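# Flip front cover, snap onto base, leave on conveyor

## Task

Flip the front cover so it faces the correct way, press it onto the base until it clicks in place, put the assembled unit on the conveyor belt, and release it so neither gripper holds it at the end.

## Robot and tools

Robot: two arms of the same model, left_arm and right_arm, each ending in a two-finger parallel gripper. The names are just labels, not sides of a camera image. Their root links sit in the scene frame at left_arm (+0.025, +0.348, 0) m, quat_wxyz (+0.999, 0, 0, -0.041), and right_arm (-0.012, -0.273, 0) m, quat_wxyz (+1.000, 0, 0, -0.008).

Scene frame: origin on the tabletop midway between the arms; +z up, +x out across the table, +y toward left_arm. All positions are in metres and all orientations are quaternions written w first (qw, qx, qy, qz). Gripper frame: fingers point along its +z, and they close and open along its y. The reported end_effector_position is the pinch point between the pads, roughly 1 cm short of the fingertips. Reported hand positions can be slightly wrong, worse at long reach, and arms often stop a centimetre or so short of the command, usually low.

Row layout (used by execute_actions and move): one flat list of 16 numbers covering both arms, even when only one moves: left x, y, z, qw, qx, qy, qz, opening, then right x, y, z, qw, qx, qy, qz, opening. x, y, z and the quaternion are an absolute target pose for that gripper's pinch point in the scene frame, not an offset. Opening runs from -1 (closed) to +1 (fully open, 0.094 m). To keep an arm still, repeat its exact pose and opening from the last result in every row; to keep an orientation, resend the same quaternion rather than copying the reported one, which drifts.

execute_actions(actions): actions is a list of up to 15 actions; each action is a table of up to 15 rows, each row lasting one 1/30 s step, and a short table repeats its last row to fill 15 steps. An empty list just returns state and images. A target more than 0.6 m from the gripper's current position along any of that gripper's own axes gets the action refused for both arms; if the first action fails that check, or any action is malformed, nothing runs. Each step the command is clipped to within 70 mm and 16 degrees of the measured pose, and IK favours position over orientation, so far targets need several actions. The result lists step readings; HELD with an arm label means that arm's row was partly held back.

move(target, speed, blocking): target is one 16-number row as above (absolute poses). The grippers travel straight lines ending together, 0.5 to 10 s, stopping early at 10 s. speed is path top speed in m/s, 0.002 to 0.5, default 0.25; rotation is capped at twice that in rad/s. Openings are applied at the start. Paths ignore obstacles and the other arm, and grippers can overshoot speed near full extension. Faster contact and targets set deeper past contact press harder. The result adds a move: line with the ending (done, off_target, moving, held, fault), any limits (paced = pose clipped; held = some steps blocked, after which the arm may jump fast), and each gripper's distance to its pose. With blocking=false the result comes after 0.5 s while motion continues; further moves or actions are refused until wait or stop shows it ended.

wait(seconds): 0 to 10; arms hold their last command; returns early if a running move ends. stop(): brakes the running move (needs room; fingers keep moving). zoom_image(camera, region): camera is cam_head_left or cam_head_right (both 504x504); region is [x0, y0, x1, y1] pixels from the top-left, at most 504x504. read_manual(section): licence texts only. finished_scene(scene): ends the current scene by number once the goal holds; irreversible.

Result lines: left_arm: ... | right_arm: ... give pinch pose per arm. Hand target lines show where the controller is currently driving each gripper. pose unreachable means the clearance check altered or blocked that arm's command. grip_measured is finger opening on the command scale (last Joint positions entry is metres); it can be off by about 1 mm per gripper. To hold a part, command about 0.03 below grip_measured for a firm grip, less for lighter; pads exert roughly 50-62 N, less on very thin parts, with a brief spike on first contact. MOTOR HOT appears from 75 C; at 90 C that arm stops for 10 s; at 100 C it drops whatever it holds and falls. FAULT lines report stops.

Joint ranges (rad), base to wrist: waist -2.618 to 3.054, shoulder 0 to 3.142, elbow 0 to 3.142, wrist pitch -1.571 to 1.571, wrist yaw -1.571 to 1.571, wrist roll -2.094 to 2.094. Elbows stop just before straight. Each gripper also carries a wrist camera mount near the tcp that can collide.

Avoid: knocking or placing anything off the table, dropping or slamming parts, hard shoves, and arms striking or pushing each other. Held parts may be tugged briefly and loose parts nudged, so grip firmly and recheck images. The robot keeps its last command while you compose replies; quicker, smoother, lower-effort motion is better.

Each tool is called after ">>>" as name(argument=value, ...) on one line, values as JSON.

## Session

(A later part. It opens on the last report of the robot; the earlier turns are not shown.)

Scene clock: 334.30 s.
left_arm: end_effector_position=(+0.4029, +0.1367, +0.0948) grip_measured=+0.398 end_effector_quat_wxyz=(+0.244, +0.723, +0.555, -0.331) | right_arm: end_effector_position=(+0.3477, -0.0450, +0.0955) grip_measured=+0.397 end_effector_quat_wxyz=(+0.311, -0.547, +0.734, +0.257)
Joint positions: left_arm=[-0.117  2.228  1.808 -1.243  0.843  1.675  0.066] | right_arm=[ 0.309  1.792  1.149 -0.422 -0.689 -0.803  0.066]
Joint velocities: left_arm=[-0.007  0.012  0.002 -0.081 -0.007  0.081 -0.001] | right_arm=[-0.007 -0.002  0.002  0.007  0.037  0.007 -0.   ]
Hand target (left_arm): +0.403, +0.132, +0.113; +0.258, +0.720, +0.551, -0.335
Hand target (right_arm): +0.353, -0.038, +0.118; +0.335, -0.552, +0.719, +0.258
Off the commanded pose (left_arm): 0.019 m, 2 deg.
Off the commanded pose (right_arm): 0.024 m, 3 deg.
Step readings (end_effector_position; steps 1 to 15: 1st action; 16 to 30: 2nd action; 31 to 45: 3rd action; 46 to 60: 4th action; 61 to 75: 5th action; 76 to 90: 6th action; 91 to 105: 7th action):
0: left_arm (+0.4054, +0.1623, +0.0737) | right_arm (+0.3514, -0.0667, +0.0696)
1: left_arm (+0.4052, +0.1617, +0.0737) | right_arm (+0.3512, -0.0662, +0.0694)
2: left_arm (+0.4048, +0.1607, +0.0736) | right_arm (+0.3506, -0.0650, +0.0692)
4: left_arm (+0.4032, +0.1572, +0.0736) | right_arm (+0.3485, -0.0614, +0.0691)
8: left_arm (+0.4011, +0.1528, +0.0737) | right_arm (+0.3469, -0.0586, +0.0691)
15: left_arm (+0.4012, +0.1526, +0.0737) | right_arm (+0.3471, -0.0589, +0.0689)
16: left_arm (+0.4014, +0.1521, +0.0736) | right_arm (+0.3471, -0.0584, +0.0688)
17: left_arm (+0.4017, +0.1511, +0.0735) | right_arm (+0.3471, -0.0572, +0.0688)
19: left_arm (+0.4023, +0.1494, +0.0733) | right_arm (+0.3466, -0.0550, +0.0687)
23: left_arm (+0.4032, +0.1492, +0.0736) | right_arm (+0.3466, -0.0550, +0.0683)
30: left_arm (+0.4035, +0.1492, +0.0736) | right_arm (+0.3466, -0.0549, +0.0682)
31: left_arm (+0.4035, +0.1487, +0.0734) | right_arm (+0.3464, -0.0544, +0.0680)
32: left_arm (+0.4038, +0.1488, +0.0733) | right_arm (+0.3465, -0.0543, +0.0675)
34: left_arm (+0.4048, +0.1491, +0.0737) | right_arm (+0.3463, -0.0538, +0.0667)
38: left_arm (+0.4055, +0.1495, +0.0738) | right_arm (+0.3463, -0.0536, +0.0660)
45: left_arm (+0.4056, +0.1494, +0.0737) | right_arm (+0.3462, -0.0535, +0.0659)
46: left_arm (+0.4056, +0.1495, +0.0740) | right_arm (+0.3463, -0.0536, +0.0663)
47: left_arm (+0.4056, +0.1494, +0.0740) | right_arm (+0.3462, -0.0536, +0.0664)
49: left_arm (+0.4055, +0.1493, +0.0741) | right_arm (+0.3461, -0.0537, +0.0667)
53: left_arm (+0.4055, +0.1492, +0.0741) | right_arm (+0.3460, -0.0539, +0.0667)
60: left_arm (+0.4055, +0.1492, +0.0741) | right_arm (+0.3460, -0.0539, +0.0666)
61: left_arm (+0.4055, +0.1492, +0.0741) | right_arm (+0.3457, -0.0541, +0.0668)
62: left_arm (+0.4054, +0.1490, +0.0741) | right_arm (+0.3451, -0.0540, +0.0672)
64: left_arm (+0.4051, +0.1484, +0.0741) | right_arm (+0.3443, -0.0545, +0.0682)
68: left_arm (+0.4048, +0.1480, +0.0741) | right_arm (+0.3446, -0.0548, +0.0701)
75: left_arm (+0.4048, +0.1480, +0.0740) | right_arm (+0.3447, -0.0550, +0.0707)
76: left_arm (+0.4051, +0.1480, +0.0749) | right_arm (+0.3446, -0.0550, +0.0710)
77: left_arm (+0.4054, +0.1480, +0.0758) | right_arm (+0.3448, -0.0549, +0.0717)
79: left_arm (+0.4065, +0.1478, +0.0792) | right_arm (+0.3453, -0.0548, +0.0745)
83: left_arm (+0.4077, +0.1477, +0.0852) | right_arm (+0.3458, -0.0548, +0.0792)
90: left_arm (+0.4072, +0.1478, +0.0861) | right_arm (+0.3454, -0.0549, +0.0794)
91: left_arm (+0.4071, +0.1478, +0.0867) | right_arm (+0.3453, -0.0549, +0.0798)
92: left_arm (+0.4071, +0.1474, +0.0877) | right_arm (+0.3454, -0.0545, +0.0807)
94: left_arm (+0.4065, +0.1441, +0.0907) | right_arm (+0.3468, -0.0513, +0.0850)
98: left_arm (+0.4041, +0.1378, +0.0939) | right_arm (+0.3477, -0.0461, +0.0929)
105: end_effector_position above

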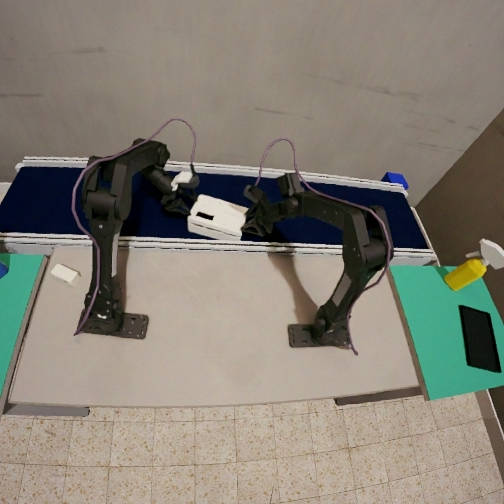

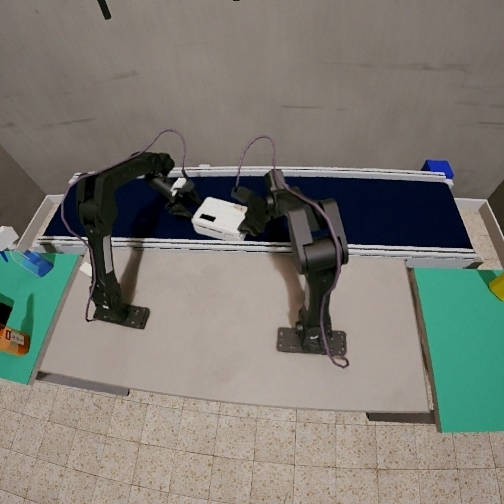

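>>> move(target=[0.33,0.2,0.16,0.1,0,0.96,-0.25,-0.1,0.42,0.015,0.125,0.335,-0.551,0.719,0.257,-0.8], speed=0.3)

>>> move(target=[0.275,0.09,0.10,0.305,-0.397,0.687,-0.528,-0.1,0.42,0.015,0.085,0.335,-0.551,0.719,0.257,-0.8], speed=0.3)

>>> zoom_image(camera="cam_head_left", region=[150,180,280,280])

>>> zoom_image(camera="cam_head_right", region=[150,180,280,280])

Scene clock: 357.50 s.
left_arm: end_effector_position=(+0.3352, +0.1994, +0.1552) grip_measured=-0.098 end_effector_quat_wxyz=(+0.097, +0.001, +0.963, -0.251) | right_arm: end_effector_position=(+0.4200, +0.0092, +0.1240) grip_measured=-0.797 end_effector_quat_wxyz=(+0.340, -0.551, +0.719, +0.252)
Joint positions: left_arm=[-0.142  1.53   1.258 -0.973  0.445 -0.296  0.042] | right_arm=[ 0.379  2.028  1.548 -0.469 -0.661 -0.726  0.01 ]
Joint velocities: left_arm=[-0.007  0.007  0.002  0.022  0.022 -0.051 -0.001] | right_arm=[ 0.002  0.002  0.002  0.022 -0.066  0.066 -0.   ]
Hand target (left_arm): +0.331, +0.199, +0.161; +0.099, +0.000, +0.963, -0.249
Hand target (right_arm): +0.421, +0.014, +0.124; +0.335, -0.552, +0.719, +0.257
Off the commanded pose (left_arm): 0.007 m, 0 deg.
Off the commanded pose (right_arm): 0.006 m, 1 deg.
move: done

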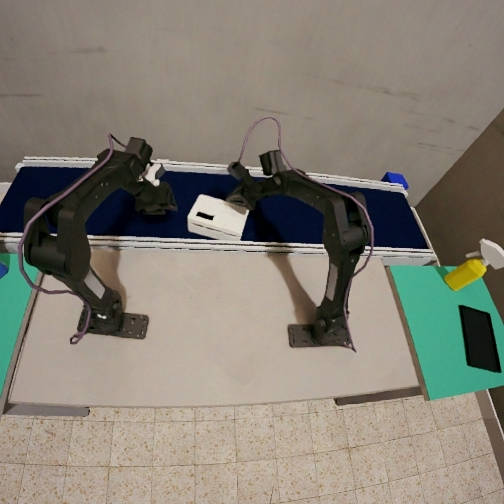

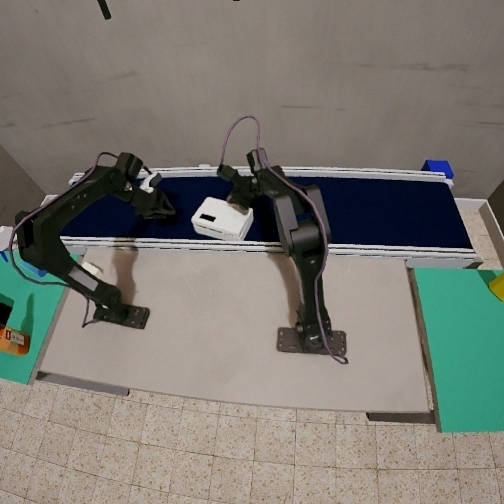

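Scene clock: 360.43 s.
left_arm: end_effector_position=(+0.2781, +0.0843, +0.1139) grip_measured=-0.099 end_effector_quat_wxyz=(+0.308, -0.393, +0.678, -0.540) | right_arm: end_effector_position=(+0.4266, +0.0112, +0.0992) grip_measured=-0.797 end_effector_quat_wxyz=(+0.349, -0.552, +0.716, +0.248)
Joint positions: left_arm=[-0.966  1.473  0.259  0.951 -0.506 -1.709  0.042] | right_arm=[ 0.379  2.07   1.499 -0.358 -0.657 -0.724  0.01 ]
Joint velocities: left_arm=[ 0.002 -0.007 -0.017  0.051  0.081 -0.051  0.001] | right_arm=[ 0.007 -0.002  0.007 -0.081 -0.007 -0.037  0.001]
Hand target (left_arm): +0.275, +0.090, +0.101; +0.310, -0.396, +0.688, -0.524
Hand target (right_arm): +0.419, +0.015, +0.085; +0.335, -0.551, +0.720, +0.257
Off the commanded pose (left_arm): 0.015 m, 2 deg.
Off the commanded pose (right_arm): 0.016 m, 2 deg.
move: off_target (left_arm, right_arm)

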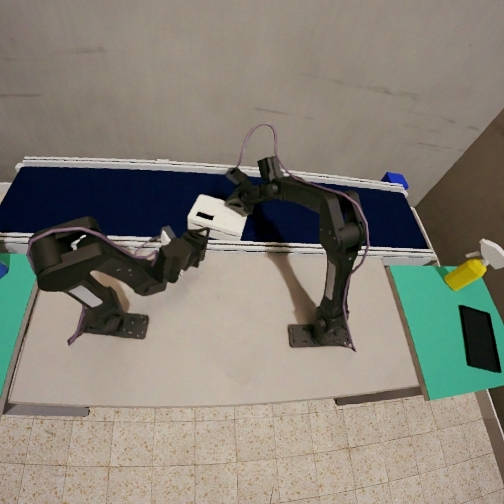

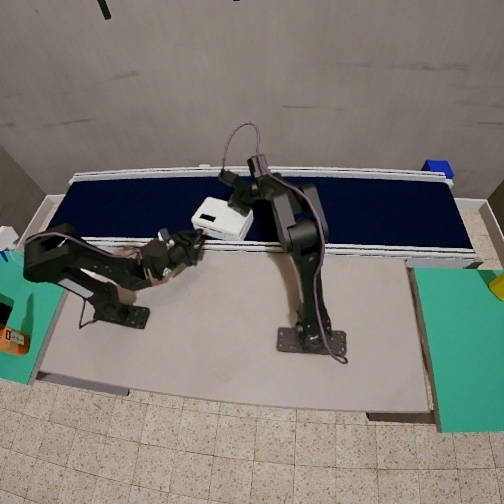

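Region (150, 180, 280, 280) of cam_head_left's 504x504 image, scaled by 3.877, with more detail than that image has; it fills the top 388 rows of this view, and the rest is white.

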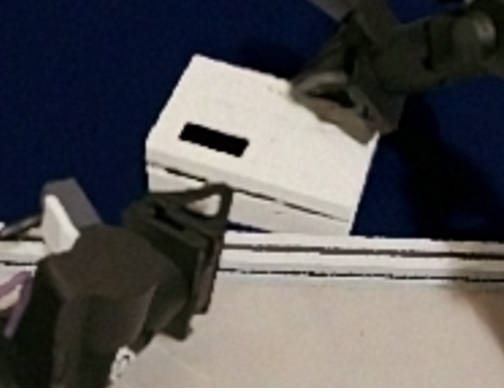

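Region (150, 180, 280, 280) of cam_head_right's 504x504 image, scaled by 3.877, with more detail than that image has; it fills the top 388 rows of this view, and the rest is white.

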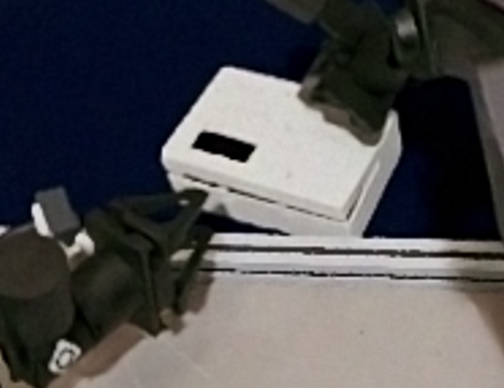

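>>> move(target=[0.315,0.065,0.088,0.305,-0.397,0.687,-0.528,0.7,0.42,0.015,0.066,0.335,-0.551,0.719,0.257,-0.8], speed=0.03)

>>> zoom_image(camera="cam_head_left", region=[150,180,280,280])

>>> zoom_image(camera="cam_head_right", region=[150,180,280,280])

Scene clock: 370.87 s.
left_arm: end_effector_position=(+0.3103, +0.0700, +0.0875) grip_measured=+0.698 end_effector_quat_wxyz=(+0.301, -0.403, +0.683, -0.529) | right_arm: end_effector_position=(+0.4291, +0.0128, +0.0877) grip_measured=-0.797 end_effector_quat_wxyz=(+0.356, -0.553, +0.713, +0.245)
Joint positions: left_arm=[-0.879  1.709  0.356  1.065 -0.425 -1.708  0.08 ] | right_arm=[ 0.38   2.088  1.47  -0.294 -0.656 -0.724  0.01 ]
Joint velocities: left_arm=[ 0.017 -0.007 -0.017  0.037  0.037 -0.007 -0.001] | right_arm=[-0.007  0.002  0.002 -0.037  0.066 -0.007 -0.001]
Hand target (left_arm): +0.315, +0.066, +0.088; +0.304, -0.397, +0.686, -0.528
Hand target (right_arm): +0.419, +0.015, +0.067; +0.335, -0.551, +0.720, +0.257
Off the commanded pose (left_arm): 0.007 m, 1 deg.
Off the commanded pose (right_arm): 0.024 m, 3 deg.
move: off_target (right_arm)

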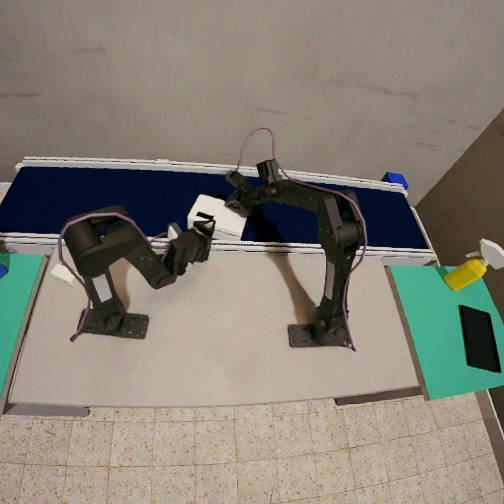

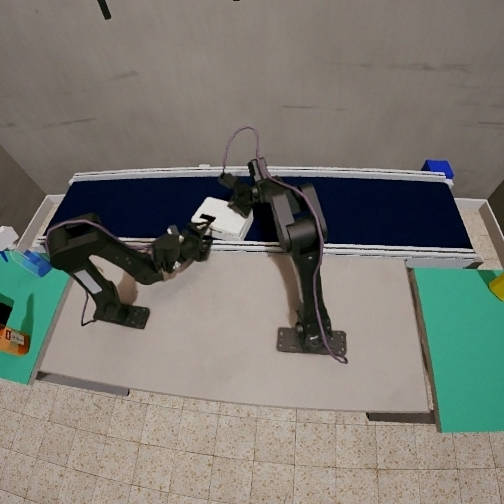

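Region (150, 180, 280, 280) of cam_head_left's 504x504 image, scaled by 3.877, with more detail than that image has; it fills the top 388 rows of this view, and the rest is white.

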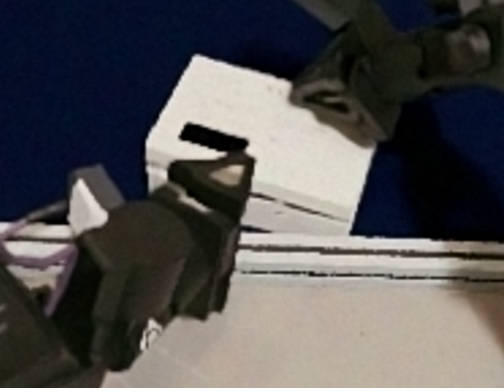

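Region (150, 180, 280, 280) of cam_head_right's 504x504 image, scaled by 3.877, with more detail than that image has; it fills the top 388 rows of this view, and the rest is white.

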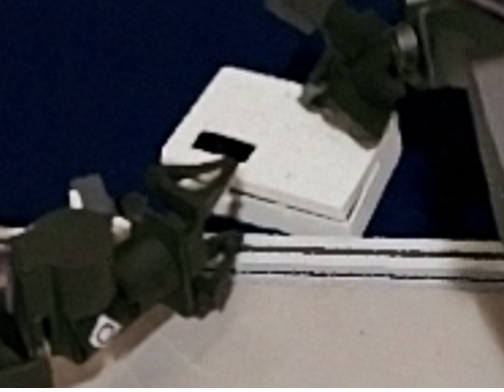

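>>> execute_actions(actions=[[[0.315,0.065,0.088,0.305,-0.397,0.687,-0.528,0.3,0.42,0.015,0.066,0.335,-0.551,0.719,0.257,-0.8]],[[0.322,0.063,0.088,0.305,-0.397,0.687,-0.528,0.3,0.42,0.015,0.066,0.335,-0.551,0.719,0.257,-0.8]],[[0.329,0.061,0.088,0.305,-0.397,0.687,-0.528,0.3,0.42,0.015,0.066,0.335,-0.551,0.719,0.257,-0.8]],[[0.336,0.059,0.088,0.305,-0.397,0.687,-0.528,0.3,0.42,0.015,0.066,0.335,-0.551,0.719,0.257,-0.8]],[[0.343,0.057,0.088,0.305,-0.397,0.687,-0.528,0.3,0.42,0.015,0.066,0.335,-0.551,0.719,0.257,-0.8]]])

>>> zoom_image(camera="cam_head_right", region=[170,190,270,260])

Scene clock: 381.97 s.
left_arm: end_effector_position=(+0.3390, +0.0602, +0.0932) grip_measured=+0.302 end_effector_quat_wxyz=(+0.303, -0.402, +0.677, -0.537) | right_arm: end_effector_position=(+0.4293, +0.0129, +0.0879) grip_measured=-0.797 end_effector_quat_wxyz=(+0.356, -0.553, +0.712, +0.245)
Joint positions: left_arm=[-0.81   1.777  0.451  1.067 -0.359 -1.687  0.061] | right_arm=[ 0.38   2.088  1.47  -0.293 -0.656 -0.723  0.01 ]
Joint velocities: left_arm=[-0.007 -0.002 -0.012  0.037  0.022 -0.037  0.   ] | right_arm=[-0.022 -0.012 -0.007 -0.022  0.007 -0.007  0.001]
Hand target (left_arm): +0.343, +0.057, +0.088; +0.305, -0.397, +0.687, -0.528
Hand target (right_arm): +0.419, +0.015, +0.067; +0.335, -0.551, +0.720, +0.257
Off the commanded pose (left_arm): 0.007 m, 2 deg.
Off the commanded pose (right_arm): 0.024 m, 3 deg.
Step readings (end_effector_position; steps 1 to 15: 1st action; 16 to 30: 2nd action; 31 to 45: 3rd action; 46 to 60: 4th action; 61 to 75: 5th action):
0: left_arm (+0.3102, +0.0696, +0.0879) | right_arm (+0.4293, +0.0128, +0.0878)
1: left_arm (+0.3102, +0.0696, +0.0879) | right_arm (+0.4293, +0.0128, +0.0878)
2: left_arm (+0.3102, +0.0696, +0.0879) | right_arm (+0.4293, +0.0128, +0.0878)
4: left_arm (+0.3102, +0.0696, +0.0879) | right_arm (+0.4293, +0.0128, +0.0878)
8: left_arm (+0.3102, +0.0696, +0.0879) | right_arm (+0.4293, +0.0128, +0.0878)
15: left_arm (+0.3102, +0.0696, +0.0879) | right_arm (+0.4293, +0.0128, +0.0878)
16: left_arm (+0.3110, +0.0693, +0.0881) | right_arm (+0.4293, +0.0128, +0.0878)
17: left_arm (+0.3130, +0.0689, +0.0882) | right_arm (+0.4293, +0.0128, +0.0878)
19: left_arm (+0.3170, +0.0683, +0.0894) | right_arm (+0.4293, +0.0129, +0.0879)
23: left_arm (+0.3181, +0.0671, +0.0904) | right_arm (+0.4293, +0.0129, +0.0879)
30: left_arm (+0.3179, +0.0668, +0.0904) | right_arm (+0.4293, +0.0129, +0.0879)
31: left_arm (+0.3186, +0.0664, +0.0902) | right_arm (+0.4293, +0.0129, +0.0879)
32: left_arm (+0.3206, +0.0662, +0.0902) | right_arm (+0.4293, +0.0129, +0.0879)
34: left_arm (+0.3241, +0.0659, +0.0904) | right_arm (+0.4293, +0.0129, +0.0879)
38: left_arm (+0.3251, +0.0652, +0.0910) | right_arm (+0.4293, +0.0129, +0.0879)
45: left_arm (+0.3249, +0.0648, +0.0910) | right_arm (+0.4293, +0.0129, +0.0879)
46: left_arm (+0.3257, +0.0644, +0.0910) | right_arm (+0.4293, +0.0129, +0.0879)
47: left_arm (+0.3275, +0.0640, +0.0909) | right_arm (+0.4293, +0.0129, +0.0879)
49: left_arm (+0.3311, +0.0635, +0.0914) | right_arm (+0.4293, +0.0129, +0.0879)
53: left_arm (+0.3323, +0.0628, +0.0922) | right_arm (+0.4293, +0.0129, +0.0879)
60: left_arm (+0.3320, +0.0624, +0.0921) | right_arm (+0.4293, +0.0129, +0.0879)
61: left_arm (+0.3326, +0.0620, +0.0921) | right_arm (+0.4293, +0.0129, +0.0879)
62: left_arm (+0.3346, +0.0616, +0.0922) | right_arm (+0.4293, +0.0129, +0.0879)
64: left_arm (+0.3381, +0.0611, +0.0928) | right_arm (+0.4293, +0.0129, +0.0879)
68: left_arm (+0.3393, +0.0605, +0.0933) | right_arm (+0.4293, +0.0129, +0.0879)
75: end_effector_position above

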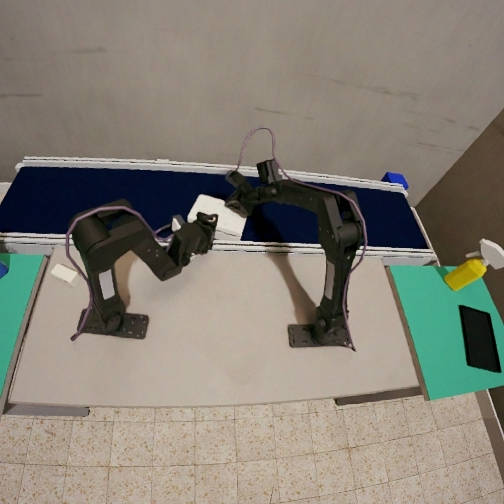

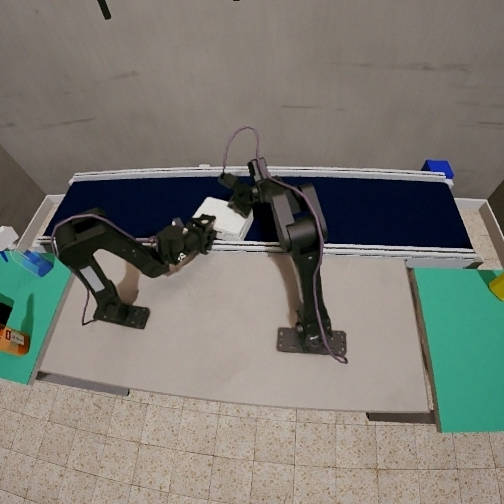

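Region (170, 190, 270, 260) of cam_head_right's 504x504 image, scaled by 5.040, with more detail than that image has; it fills the top 353 rows of this view, and the rest is white.

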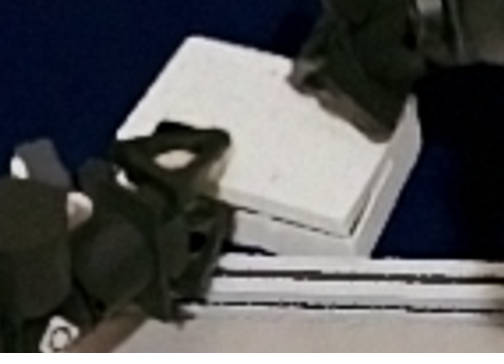

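>>> execute_actions(actions=[[[0.348,0.056,0.088,0.305,-0.397,0.687,-0.528,0.4,0.42,0.015,0.066,0.335,-0.551,0.719,0.257,-0.8]],[[0.354,0.054,0.088,0.305,-0.397,0.687,-0.528,0.4,0.42,0.015,0.066,0.335,-0.551,0.719,0.257,-0.8]],[[0.360,0.052,0.088,0.305,-0.397,0.687,-0.528,0.4,0.42,0.015,0.066,0.335,-0.551,0.719,0.257,-0.8]]])

>>> zoom_image(camera="cam_head_right", region=[170,190,270,260])

Scene clock: 390.60 s.
left_arm: end_effector_position=(+0.3552, +0.0554, +0.0919) grip_measured=+0.398 end_effector_quat_wxyz=(+0.303, -0.402, +0.678, -0.536) | right_arm: end_effector_position=(+0.4293, +0.0129, +0.0879) grip_measured=-0.797 end_effector_quat_wxyz=(+0.356, -0.553, +0.712, +0.245)
Joint positions: left_arm=[-0.775  1.819  0.508  1.053 -0.325 -1.676  0.066] | right_arm=[ 0.38   2.088  1.47  -0.293 -0.656 -0.723  0.01 ]
Joint velocities: left_arm=[-0.002  0.002 -0.002  0.007 -0.081  0.022 -0.001] | right_arm=[-0.012 -0.002  0.012  0.022 -0.007  0.007 -0.001]
Hand target (left_arm): +0.360, +0.052, +0.088; +0.305, -0.397, +0.686, -0.528
Hand target (right_arm): +0.419, +0.015, +0.067; +0.335, -0.551, +0.720, +0.257
Off the commanded pose (left_arm): 0.007 m, 2 deg.
Off the commanded pose (right_arm): 0.024 m, 3 deg.
Step readings (end_effector_position; steps 1 to 15: 1st action; 16 to 30: 2nd action; 31 to 45: 3rd action):
0: left_arm (+0.3390, +0.0600, +0.0932) | right_arm (+0.4293, +0.0129, +0.0879)
1: left_arm (+0.3395, +0.0599, +0.0935) | right_arm (+0.4293, +0.0129, +0.0879)
2: left_arm (+0.3407, +0.0596, +0.0937) | right_arm (+0.4293, +0.0129, +0.0879)
4: left_arm (+0.3432, +0.0594, +0.0940) | right_arm (+0.4293, +0.0129, +0.0879)
8: left_arm (+0.3441, +0.0591, +0.0943) | right_arm (+0.4293, +0.0129, +0.0879)
15: left_arm (+0.3440, +0.0589, +0.0942) | right_arm (+0.4293, +0.0129, +0.0879)
16: left_arm (+0.3445, +0.0585, +0.0941) | right_arm (+0.4293, +0.0129, +0.0879)
17: left_arm (+0.3461, +0.0579, +0.0943) | right_arm (+0.4293, +0.0129, +0.0879)
19: left_arm (+0.3488, +0.0574, +0.0936) | right_arm (+0.4293, +0.0129, +0.0879)
23: left_arm (+0.3496, +0.0571, +0.0933) | right_arm (+0.4293, +0.0129, +0.0879)
30: left_arm (+0.3495, +0.0570, +0.0932) | right_arm (+0.4293, +0.0129, +0.0879)
31: left_arm (+0.3502, +0.0567, +0.0932) | right_arm (+0.4293, +0.0129, +0.0879)
32: left_arm (+0.3517, +0.0562, +0.0930) | right_arm (+0.4293, +0.0129, +0.0879)
34: left_arm (+0.3545, +0.0558, +0.0926) | right_arm (+0.4293, +0.0129, +0.0879)
38: left_arm (+0.3553, +0.0554, +0.0919) | right_arm (+0.4293, +0.0129, +0.0879)
45: end_effector_position above

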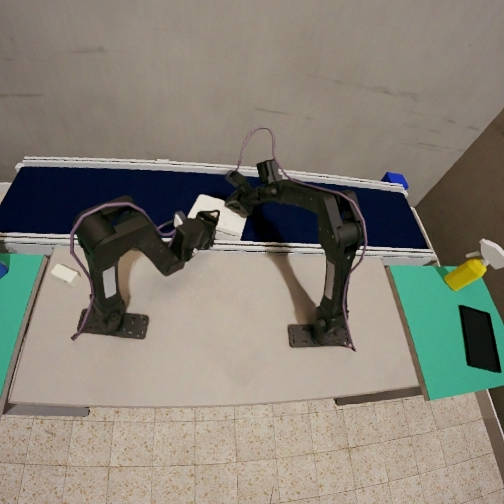

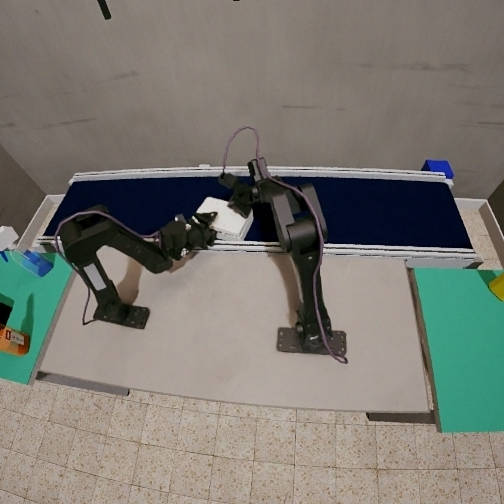

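Region (170, 190, 270, 260) of cam_head_right's 504x504 image, scaled by 5.040, with more detail than that image has; it fills the top 353 rows of this view, and the rest is white.

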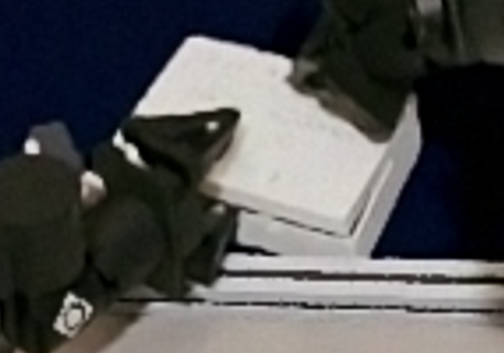

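>>> execute_actions(actions=[[[0.360,0.052,0.088,0.305,-0.397,0.687,-0.528,0.25,0.42,0.015,0.066,0.335,-0.551,0.719,0.257,-0.8]],[[0.365,0.050,0.088,0.305,-0.397,0.687,-0.528,0.1,0.42,0.015,0.066,0.335,-0.551,0.719,0.257,-0.8]],[[0.370,0.048,0.088,0.305,-0.397,0.687,-0.528,-0.05,0.42,0.015,0.07,0.335,-0.551,0.719,0.257,-0.8]],[[0.370,0.048,0.088,0.305,-0.397,0.687,-0.528,-0.2,0.42,0.015,0.08,0.335,-0.551,0.719,0.257,-0.8]],[[0.370,0.048,0.088,0.305,-0.397,0.687,-0.528,-0.35,0.42,0.015,0.10,0.335,-0.551,0.719,0.257,-0.8]],[[0.370,0.048,0.088,0.305,-0.397,0.687,-0.528,-0.5,0.42,0.015,0.12,0.335,-0.551,0.719,0.257,-0.8]],[[0.370,0.048,0.088,0.305,-0.397,0.687,-0.528,-0.65,0.42,0.0,0.14,0.335,-0.551,0.719,0.257,-0.8]],[[0.370,0.048,0.088,0.305,-0.397,0.687,-0.528,-0.8,0.42,-0.03,0.15,0.335,-0.551,0.719,0.257,-0.8]]])

>>> zoom_image(camera="cam_head_right", region=[170,190,270,260])

Scene clock: 405.67 s.
left_arm: end_effector_position=(+0.3666, +0.0492, +0.0948) grip_measured=-0.668 end_effector_quat_wxyz=(+0.302, -0.401, +0.675, -0.540) | right_arm: end_effector_position=(+0.4220, -0.0346, +0.1300) grip_measured=-0.797 end_effector_quat_wxyz=(+0.323, -0.543, +0.733, +0.254)
Joint positions: left_arm=[-0.758  1.846  0.556  1.042 -0.307 -1.673  0.016] | right_arm=[ 0.281  2.008  1.573 -0.615 -0.702 -0.815  0.01 ]
Joint velocities: left_arm=[-0.012  0.002  0.007 -0.007 -0.066 -0.022  0.   ] | right_arm=[-0.012 -0.007  0.012 -0.022 -0.037 -0.095  0.   ]
Hand target (left_arm): +0.370, +0.048, +0.088; +0.305, -0.397, +0.686, -0.528
Hand target (right_arm): +0.420, -0.030, +0.150; +0.336, -0.551, +0.719, +0.257
Off the commanded pose (left_arm): 0.008 m, 2 deg.
Off the commanded pose (right_arm): 0.021 m, 2 deg.
Step readings (end_effector_position; steps 1 to 15: 1st action; 16 to 30: 2nd action; 31 to 45: 3rd action; 46 to 60: 4th action; 61 to 75: 5th action; 76 to 90: 6th action; 91 to 105: 7th action; 106 to 120: 8th action):
0: left_arm (+0.3552, +0.0554, +0.0919) | right_arm (+0.4293, +0.0129, +0.0879)
1: left_arm (+0.3552, +0.0553, +0.0918) | right_arm (+0.4293, +0.0129, +0.0879)
2: left_arm (+0.3551, +0.0554, +0.0916) | right_arm (+0.4293, +0.0129, +0.0879)
4: left_arm (+0.3551, +0.0554, +0.0914) | right_arm (+0.4293, +0.0129, +0.0879)
8: left_arm (+0.3550, +0.0553, +0.0912) | right_arm (+0.4293, +0.0129, +0.0879)
15: left_arm (+0.3550, +0.0553, +0.0912) | right_arm (+0.4293, +0.0129, +0.0879)
16: left_arm (+0.3556, +0.0552, +0.0910) | right_arm (+0.4293, +0.0129, +0.0879)
17: left_arm (+0.3568, +0.0545, +0.0911) | right_arm (+0.4293, +0.0129, +0.0879)
19: left_arm (+0.3592, +0.0538, +0.0912) | right_arm (+0.4293, +0.0129, +0.0879)
23: left_arm (+0.3600, +0.0534, +0.0912) | right_arm (+0.4294, +0.0129, +0.0880)
30: left_arm (+0.3600, +0.0534, +0.0911) | right_arm (+0.4294, +0.0129, +0.0880)
31: left_arm (+0.3605, +0.0532, +0.0909) | right_arm (+0.4296, +0.0130, +0.0881)
32: left_arm (+0.3616, +0.0527, +0.0904) | right_arm (+0.4296, +0.0130, +0.0881)
34: left_arm (+0.3636, +0.0520, +0.0896) | right_arm (+0.4297, +0.0131, +0.0883)
38: left_arm (+0.3642, +0.0516, +0.0889) | right_arm (+0.4297, +0.0131, +0.0883)
45: left_arm (+0.3641, +0.0516, +0.0888) | right_arm (+0.4297, +0.0131, +0.0883)
46: left_arm (+0.3641, +0.0516, +0.0885) | right_arm (+0.4296, +0.0130, +0.0882)
47: left_arm (+0.3640, +0.0517, +0.0881) | right_arm (+0.4296, +0.0131, +0.0882)
49: left_arm (+0.3638, +0.0517, +0.0875) | right_arm (+0.4296, +0.0131, +0.0882)
53: left_arm (+0.3637, +0.0517, +0.0872) | right_arm (+0.4295, +0.0131, +0.0883)
60: left_arm (+0.3637, +0.0517, +0.0872) | right_arm (+0.4295, +0.0131, +0.0883)
61: left_arm (+0.3637, +0.0518, +0.0869) | right_arm (+0.4297, +0.0132, +0.0889)
62: left_arm (+0.3636, +0.0518, +0.0867) | right_arm (+0.4293, +0.0130, +0.0893)
64: left_arm (+0.3636, +0.0518, +0.0867) | right_arm (+0.4284, +0.0126, +0.0894)
68: left_arm (+0.3636, +0.0518, +0.0866) | right_arm (+0.4275, +0.0123, +0.0895)
75: left_arm (+0.3636, +0.0518, +0.0866) | right_arm (+0.4270, +0.0121, +0.0895)
76: left_arm (+0.3635, +0.0519, +0.0864) | right_arm (+0.4272, +0.0122, +0.0913)
77: left_arm (+0.3635, +0.0519, +0.0863) | right_arm (+0.4268, +0.0120, +0.0932)
79: left_arm (+0.3635, +0.0518, +0.0863) | right_arm (+0.4257, +0.0120, +0.0975)
83: left_arm (+0.3635, +0.0518, +0.0863) | right_arm (+0.4241, +0.0116, +0.1026)
90: left_arm (+0.3635, +0.0518, +0.0863) | right_arm (+0.4206, +0.0102, +0.1005)
91: left_arm (+0.3635, +0.0518, +0.0863) | right_arm (+0.4198, +0.0092, +0.1011)
92: left_arm (+0.3640, +0.0512, +0.0886) | right_arm (+0.4186, +0.0077, +0.1020)
94: left_arm (+0.3663, +0.0493, +0.0939) | right_arm (+0.4184, +0.0043, +0.1073)
98: left_arm (+0.3664, +0.0492, +0.0941) | right_arm (+0.4213, +0.0004, +0.1196)
105: left_arm (+0.3664, +0.0492, +0.0941) | right_arm (+0.4194, -0.0000, +0.1214)
106: left_arm (+0.3664, +0.0491, +0.0943) | right_arm (+0.4189, -0.0020, +0.1222)
107: left_arm (+0.3666, +0.0492, +0.0948) | right_arm (+0.4182, -0.0060, +0.1229)
109: left_arm (+0.3666, +0.0492, +0.0948) | right_arm (+0.4212, -0.0183, +0.1261)
113: left_arm (+0.3666, +0.0492, +0.0948) | right_arm (+0.4259, -0.0346, +0.1310)
120: end_effector_position above

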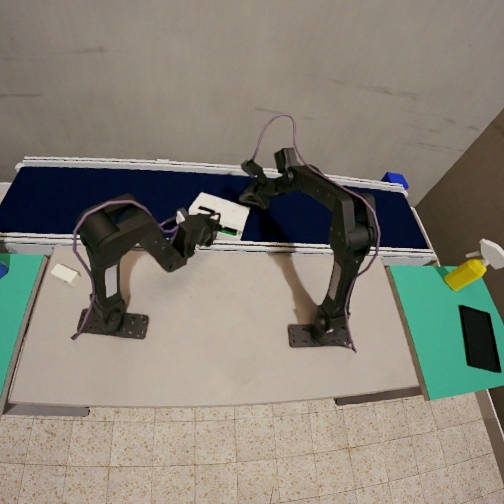

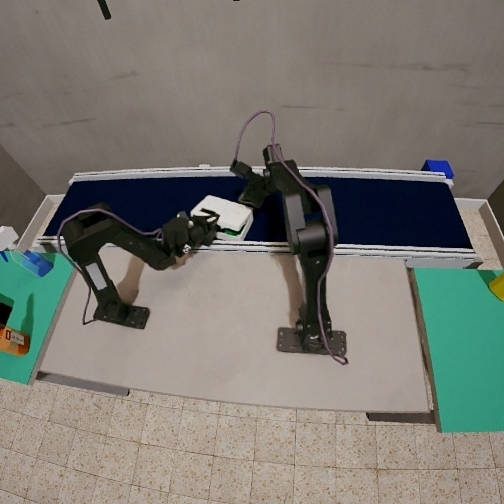

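Region (170, 190, 270, 260) of cam_head_right's 504x504 image, scaled by 5.040, with more detail than that image has; it fills the top 353 rows of this view, and the rest is white.

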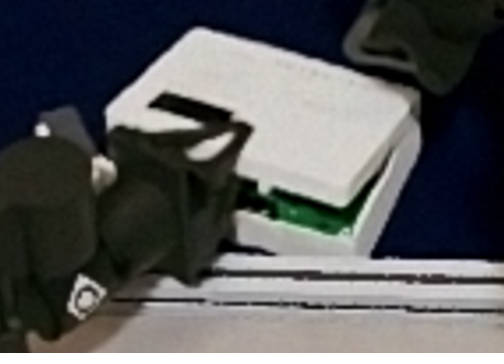

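Gripped. Lifting it away.

>>> move(target=[0.366,0.05,0.17,0.305,-0.397,0.687,-0.528,-0.72,0.40,-0.14,0.15,0.335,-0.551,0.719,0.257,-0.8], speed=0.06)

>>> move(target=[0.36,0.33,0.18,0.431,-0.561,0.561,-0.431,-0.72,0.36,-0.16,0.14,0,0,1,0,-0.5], speed=0.15)

>>> zoom_image(camera="cam_head_right", region=[170,190,270,260])

>>> zoom_image(camera="cam_head_left", region=[170,190,270,260])

Scene clock: 417.37 s.
left_arm: end_effector_position=(+0.3632, +0.0530, +0.1483) grip_measured=-0.668 end_effector_quat_wxyz=(+0.296, -0.406, +0.697, -0.512) | right_arm: end_effector_position=(+0.4078, -0.1398, +0.1418) grip_measured=-0.797 end_effector_quat_wxyz=(+0.333, -0.551, +0.723, +0.250)
Joint positions: left_arm=[-0.758  1.574  0.654  0.599 -0.307 -1.673  0.016] | right_arm=[ 0.022  1.932  1.53  -0.858 -0.814 -1.16   0.01 ]
Joint velocities: left_arm=[ 0.007  0.002  0.002 -0.022  0.037 -0.051 -0.001] | right_arm=[ 0.007 -0.002  0.002 -0.051  0.066 -0.022  0.001]
Hand target (left_arm): +0.366, +0.050, +0.170; +0.305, -0.397, +0.686, -0.528
Hand target (right_arm): +0.400, -0.139, +0.150; +0.336, -0.551, +0.719, +0.258
Off the commanded pose (left_arm): 0.022 m, 3 deg.
Off the commanded pose (right_arm): 0.011 m, 1 deg.
move: off_target (left_arm, right_arm)

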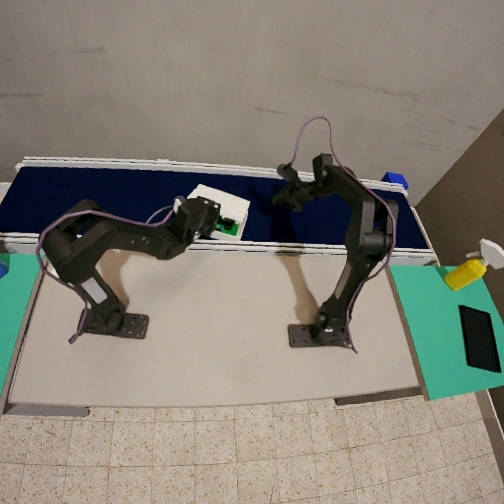

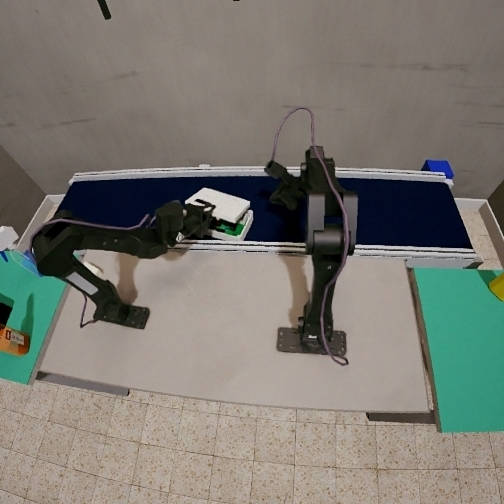

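Scene clock: 422.97 s.
left_arm: end_effector_position=(+0.3618, +0.3293, +0.1780) grip_measured=-0.668 end_effector_quat_wxyz=(-0.420, +0.572, -0.560, +0.428) | right_arm: end_effector_position=(+0.3575, -0.1618, +0.1384) grip_measured=-0.503 end_effector_quat_wxyz=(+0.003, +0.002, +1.000, +0.003)
Joint positions: left_arm=[-0.038  0.92   0.354  0.279 -0.118 -1.625  0.016] | right_arm=[ 0.304  2.018  1.897 -1.443 -0.003  0.293  0.023]
Joint velocities: left_arm=[ 0.002  0.002  0.002  0.007 -0.066  0.022  0.001] | right_arm=[-0.007 -0.007  0.007 -0.051  0.066 -0.022 -0.001]
Hand target (left_arm): +0.358, +0.331, +0.182; -0.427, +0.564, -0.561, +0.430
Hand target (right_arm): +0.360, -0.160, +0.140; +0.004, +0.003, +1.000, -0.002
Off the commanded pose (left_arm): 0.003 m, 2 deg.
Off the commanded pose (right_arm): 0.004 m, 1 deg.
move: done

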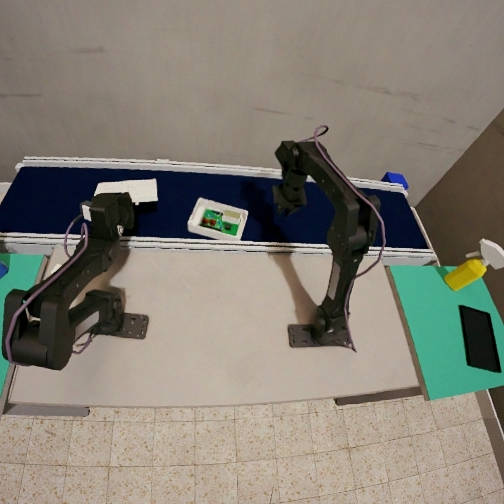

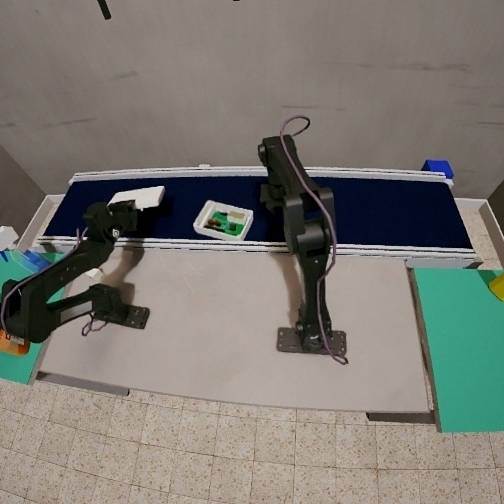

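Region (170, 190, 270, 260) of cam_head_right's 504x504 image, scaled by 5.040, with more detail than that image has; it fills the top 353 rows of this view, and the rest is white.

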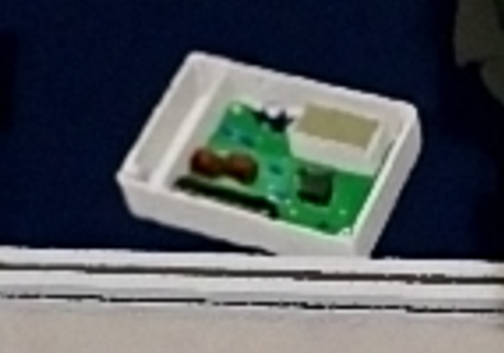

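Region (170, 190, 270, 260) of cam_head_left's 504x504 image, scaled by 5.040, with more detail than that image has; it fills the top 353 rows of this view, and the rest is white.

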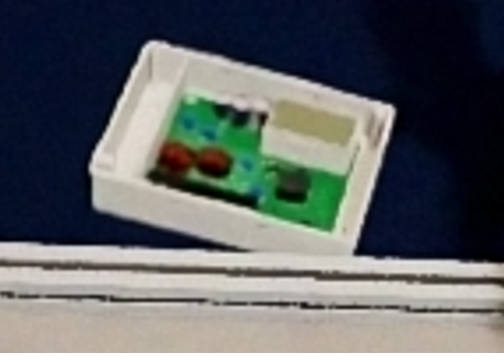

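>>> move(target=[0.36,0.33,0.18,0.431,-0.561,0.561,-0.431,-0.72,0.352,-0.033,0.085,0,0.139,0.99,0,-0.3], speed=0.15)

>>> zoom_image(camera="cam_head_left", region=[170,180,290,260])

Scene clock: 443.57 s.
left_arm: end_effector_position=(+0.3619, +0.3290, +0.1783) grip_measured=-0.668 end_effector_quat_wxyz=(-0.421, +0.570, -0.561, +0.427) | right_arm: end_effector_position=(+0.3449, -0.0365, +0.0833) grip_measured=-0.303 end_effector_quat_wxyz=(-0.009, +0.134, +0.991, -0.005)
Joint positions: left_arm=[-0.038  0.92   0.354  0.28  -0.116 -1.62   0.016] | right_arm=[ 0.596  2.23   2.008 -1.369 -0.005  0.849  0.033]
Joint velocities: left_arm=[-0.017 -0.012 -0.022  0.037 -0.051 -0.051  0.001] | right_arm=[-0.012 -0.002  0.017 -0.007 -0.066 -0.007 -0.   ]
Hand target (left_arm): +0.360, +0.330, +0.180; -0.431, +0.561, -0.561, +0.430
Hand target (right_arm): +0.352, -0.034, +0.085; +0.000, +0.139, +0.990, -0.001
Off the commanded pose (left_arm): 0.003 m, 2 deg.
Off the commanded pose (right_arm): 0.008 m, 1 deg.
move: done

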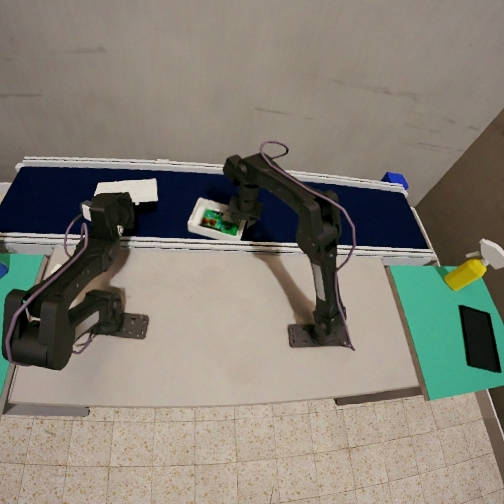

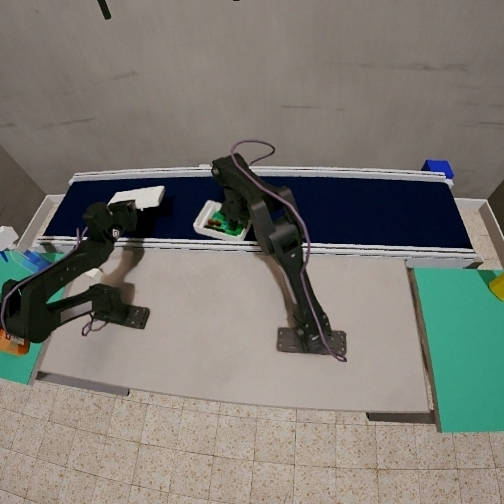

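Region (170, 180, 290, 260) of cam_head_left's 504x504 image, scaled by 4.200, with more detail than that image has.

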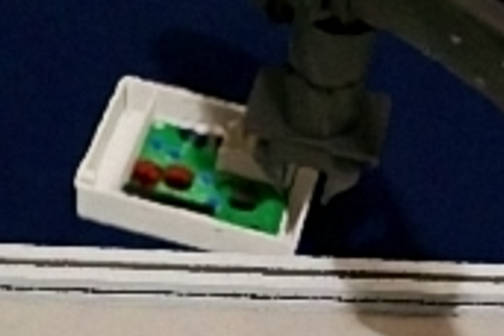

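>>> move(target=[0.36,0.33,0.18,0.431,-0.561,0.561,-0.431,-0.72,0.345,-0.042,0.043,0,0.139,0.99,0,-0.3], speed=0.04)

>>> zoom_image(camera="cam_head_left", region=[170,180,290,260])

>>> move(target=[0.36,0.33,0.18,0.431,-0.561,0.561,-0.431,-0.72,0.345,-0.042,0.05,0,0.139,0.99,0,-1], speed=0.04)

Scene clock: 451.17 s.
left_arm: end_effector_position=(+0.3620, +0.3290, +0.1784) grip_measured=-0.668 end_effector_quat_wxyz=(-0.421, +0.570, -0.561, +0.428) | right_arm: end_effector_position=(+0.3419, -0.0385, +0.0376) grip_measured=-0.303 end_effector_quat_wxyz=(-0.010, +0.135, +0.991, -0.005)
Joint positions: left_arm=[-0.038  0.92   0.354  0.281 -0.116 -1.62   0.016] | right_arm=[ 0.596  2.23   1.826 -1.188 -0.005  0.852  0.033]
Joint velocities: left_arm=[ 0.012  0.007 -0.007 -0.007  0.022  0.007 -0.   ] | right_arm=[-0.022  0.002 -0.012  0.007 -0.007 -0.051  0.   ]
Hand target (left_arm): +0.360, +0.330, +0.180; -0.431, +0.561, -0.561, +0.431
Hand target (right_arm): +0.344, -0.042, +0.043; -0.000, +0.139, +0.990, -0.000
Off the commanded pose (left_arm): 0.003 m, 2 deg.
Off the commanded pose (right_arm): 0.007 m, 1 deg.
move: done

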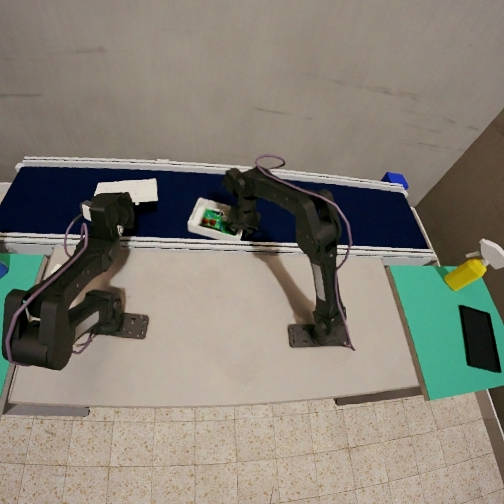

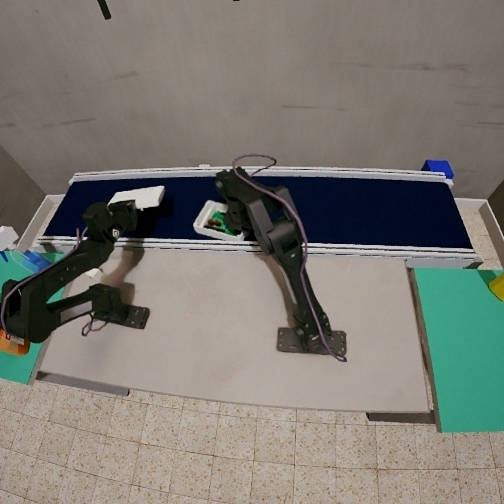

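Region (170, 180, 290, 260) of cam_head_left's 504x504 image, scaled by 4.200, with more detail than that image has.

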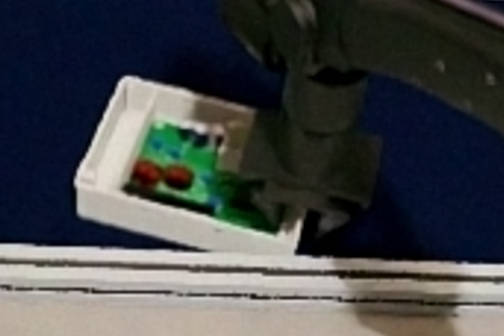

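Scene clock: 451.87 s.
left_arm: end_effector_position=(+0.3620, +0.3290, +0.1784) grip_measured=-0.668 end_effector_quat_wxyz=(-0.421, +0.570, -0.561, +0.428) | right_arm: end_effector_position=(+0.3419, -0.0373, +0.0376) grip_measured=-0.950 end_effector_quat_wxyz=(-0.011, +0.136, +0.991, -0.002)
Joint positions: left_arm=[-0.038  0.92   0.354  0.281 -0.116 -1.62   0.016] | right_arm=[ 0.595  2.23   1.826 -1.185 -0.012  0.853  0.002]
Joint velocities: left_arm=[-0.012 -0.012 -0.012 -0.095 -0.007 -0.081  0.001] | right_arm=[ 0.002  0.007 -0.002 -0.022  0.037 -0.007  0.   ]
Hand target (left_arm): +0.360, +0.330, +0.180; -0.431, +0.561, -0.561, +0.430
Hand target (right_arm): +0.345, -0.042, +0.050; +0.000, +0.139, +0.990, -0.000
Off the commanded pose (left_arm): 0.003 m, 2 deg.
Off the commanded pose (right_arm): 0.014 m, 1 deg.
move: off_target (right_arm)

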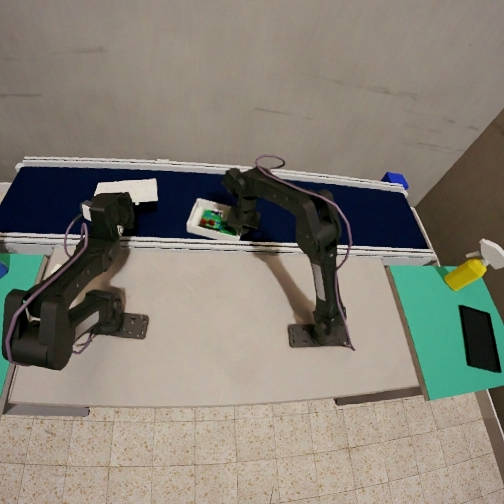

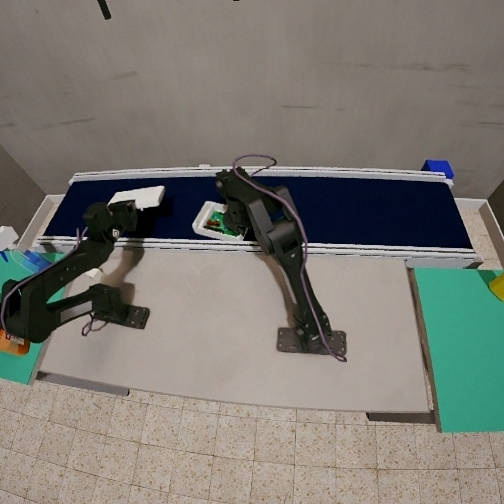

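>>> move(target=[0.36,0.33,0.18,0.431,-0.561,0.561,-0.431,-0.72,0.345,-0.085,0.05,0,0.695,0.719,0,-1], speed=0.15)

>>> zoom_image(camera="cam_head_left", region=[190,150,340,260])

Scene clock: 461.57 s.
left_arm: end_effector_position=(+0.3620, +0.3290, +0.1784) grip_measured=-0.668 end_effector_quat_wxyz=(-0.421, +0.570, -0.561, +0.428) | right_arm: end_effector_position=(+0.3444, -0.0764, +0.0413) grip_measured=-0.951 end_effector_quat_wxyz=(-0.013, +0.686, +0.727, -0.003)
Joint positions: left_arm=[-0.038  0.92   0.354  0.281 -0.116 -1.62   0.016] | right_arm=[ 0.507  2.147  1.705 -1.143 -0.022  2.005  0.002]
Joint velocities: left_arm=[-0.002 -0.007 -0.002  0.037  0.051  0.007 -0.   ] | right_arm=[ 0.007 -0.002  0.012 -0.066 -0.007  0.007  0.001]
Hand target (left_arm): +0.360, +0.330, +0.180; -0.431, +0.561, -0.561, +0.430
Hand target (right_arm): +0.344, -0.085, +0.050; -0.001, +0.695, +0.719, +0.000
Off the commanded pose (left_arm): 0.003 m, 2 deg.
Off the commanded pose (right_arm): 0.012 m, 2 deg.
move: off_target (right_arm)

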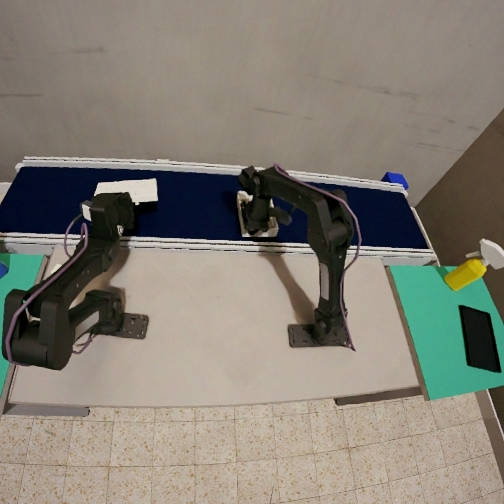

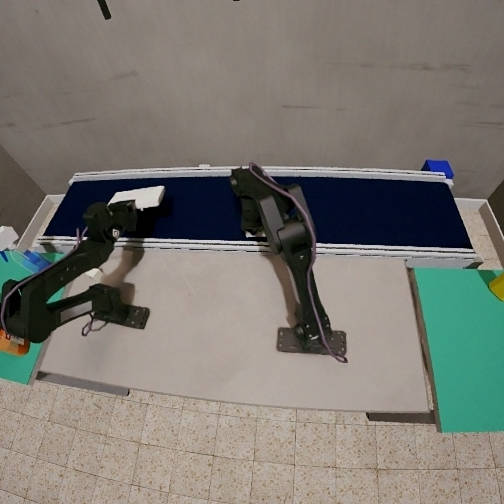

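Region (190, 150, 340, 260) of cam_head_left's 504x504 image, scaled by 3.360, with more detail than that image has; it fills the top 370 rows of this view, and the rest is white.

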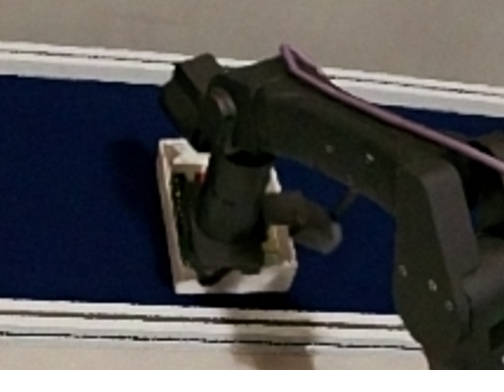

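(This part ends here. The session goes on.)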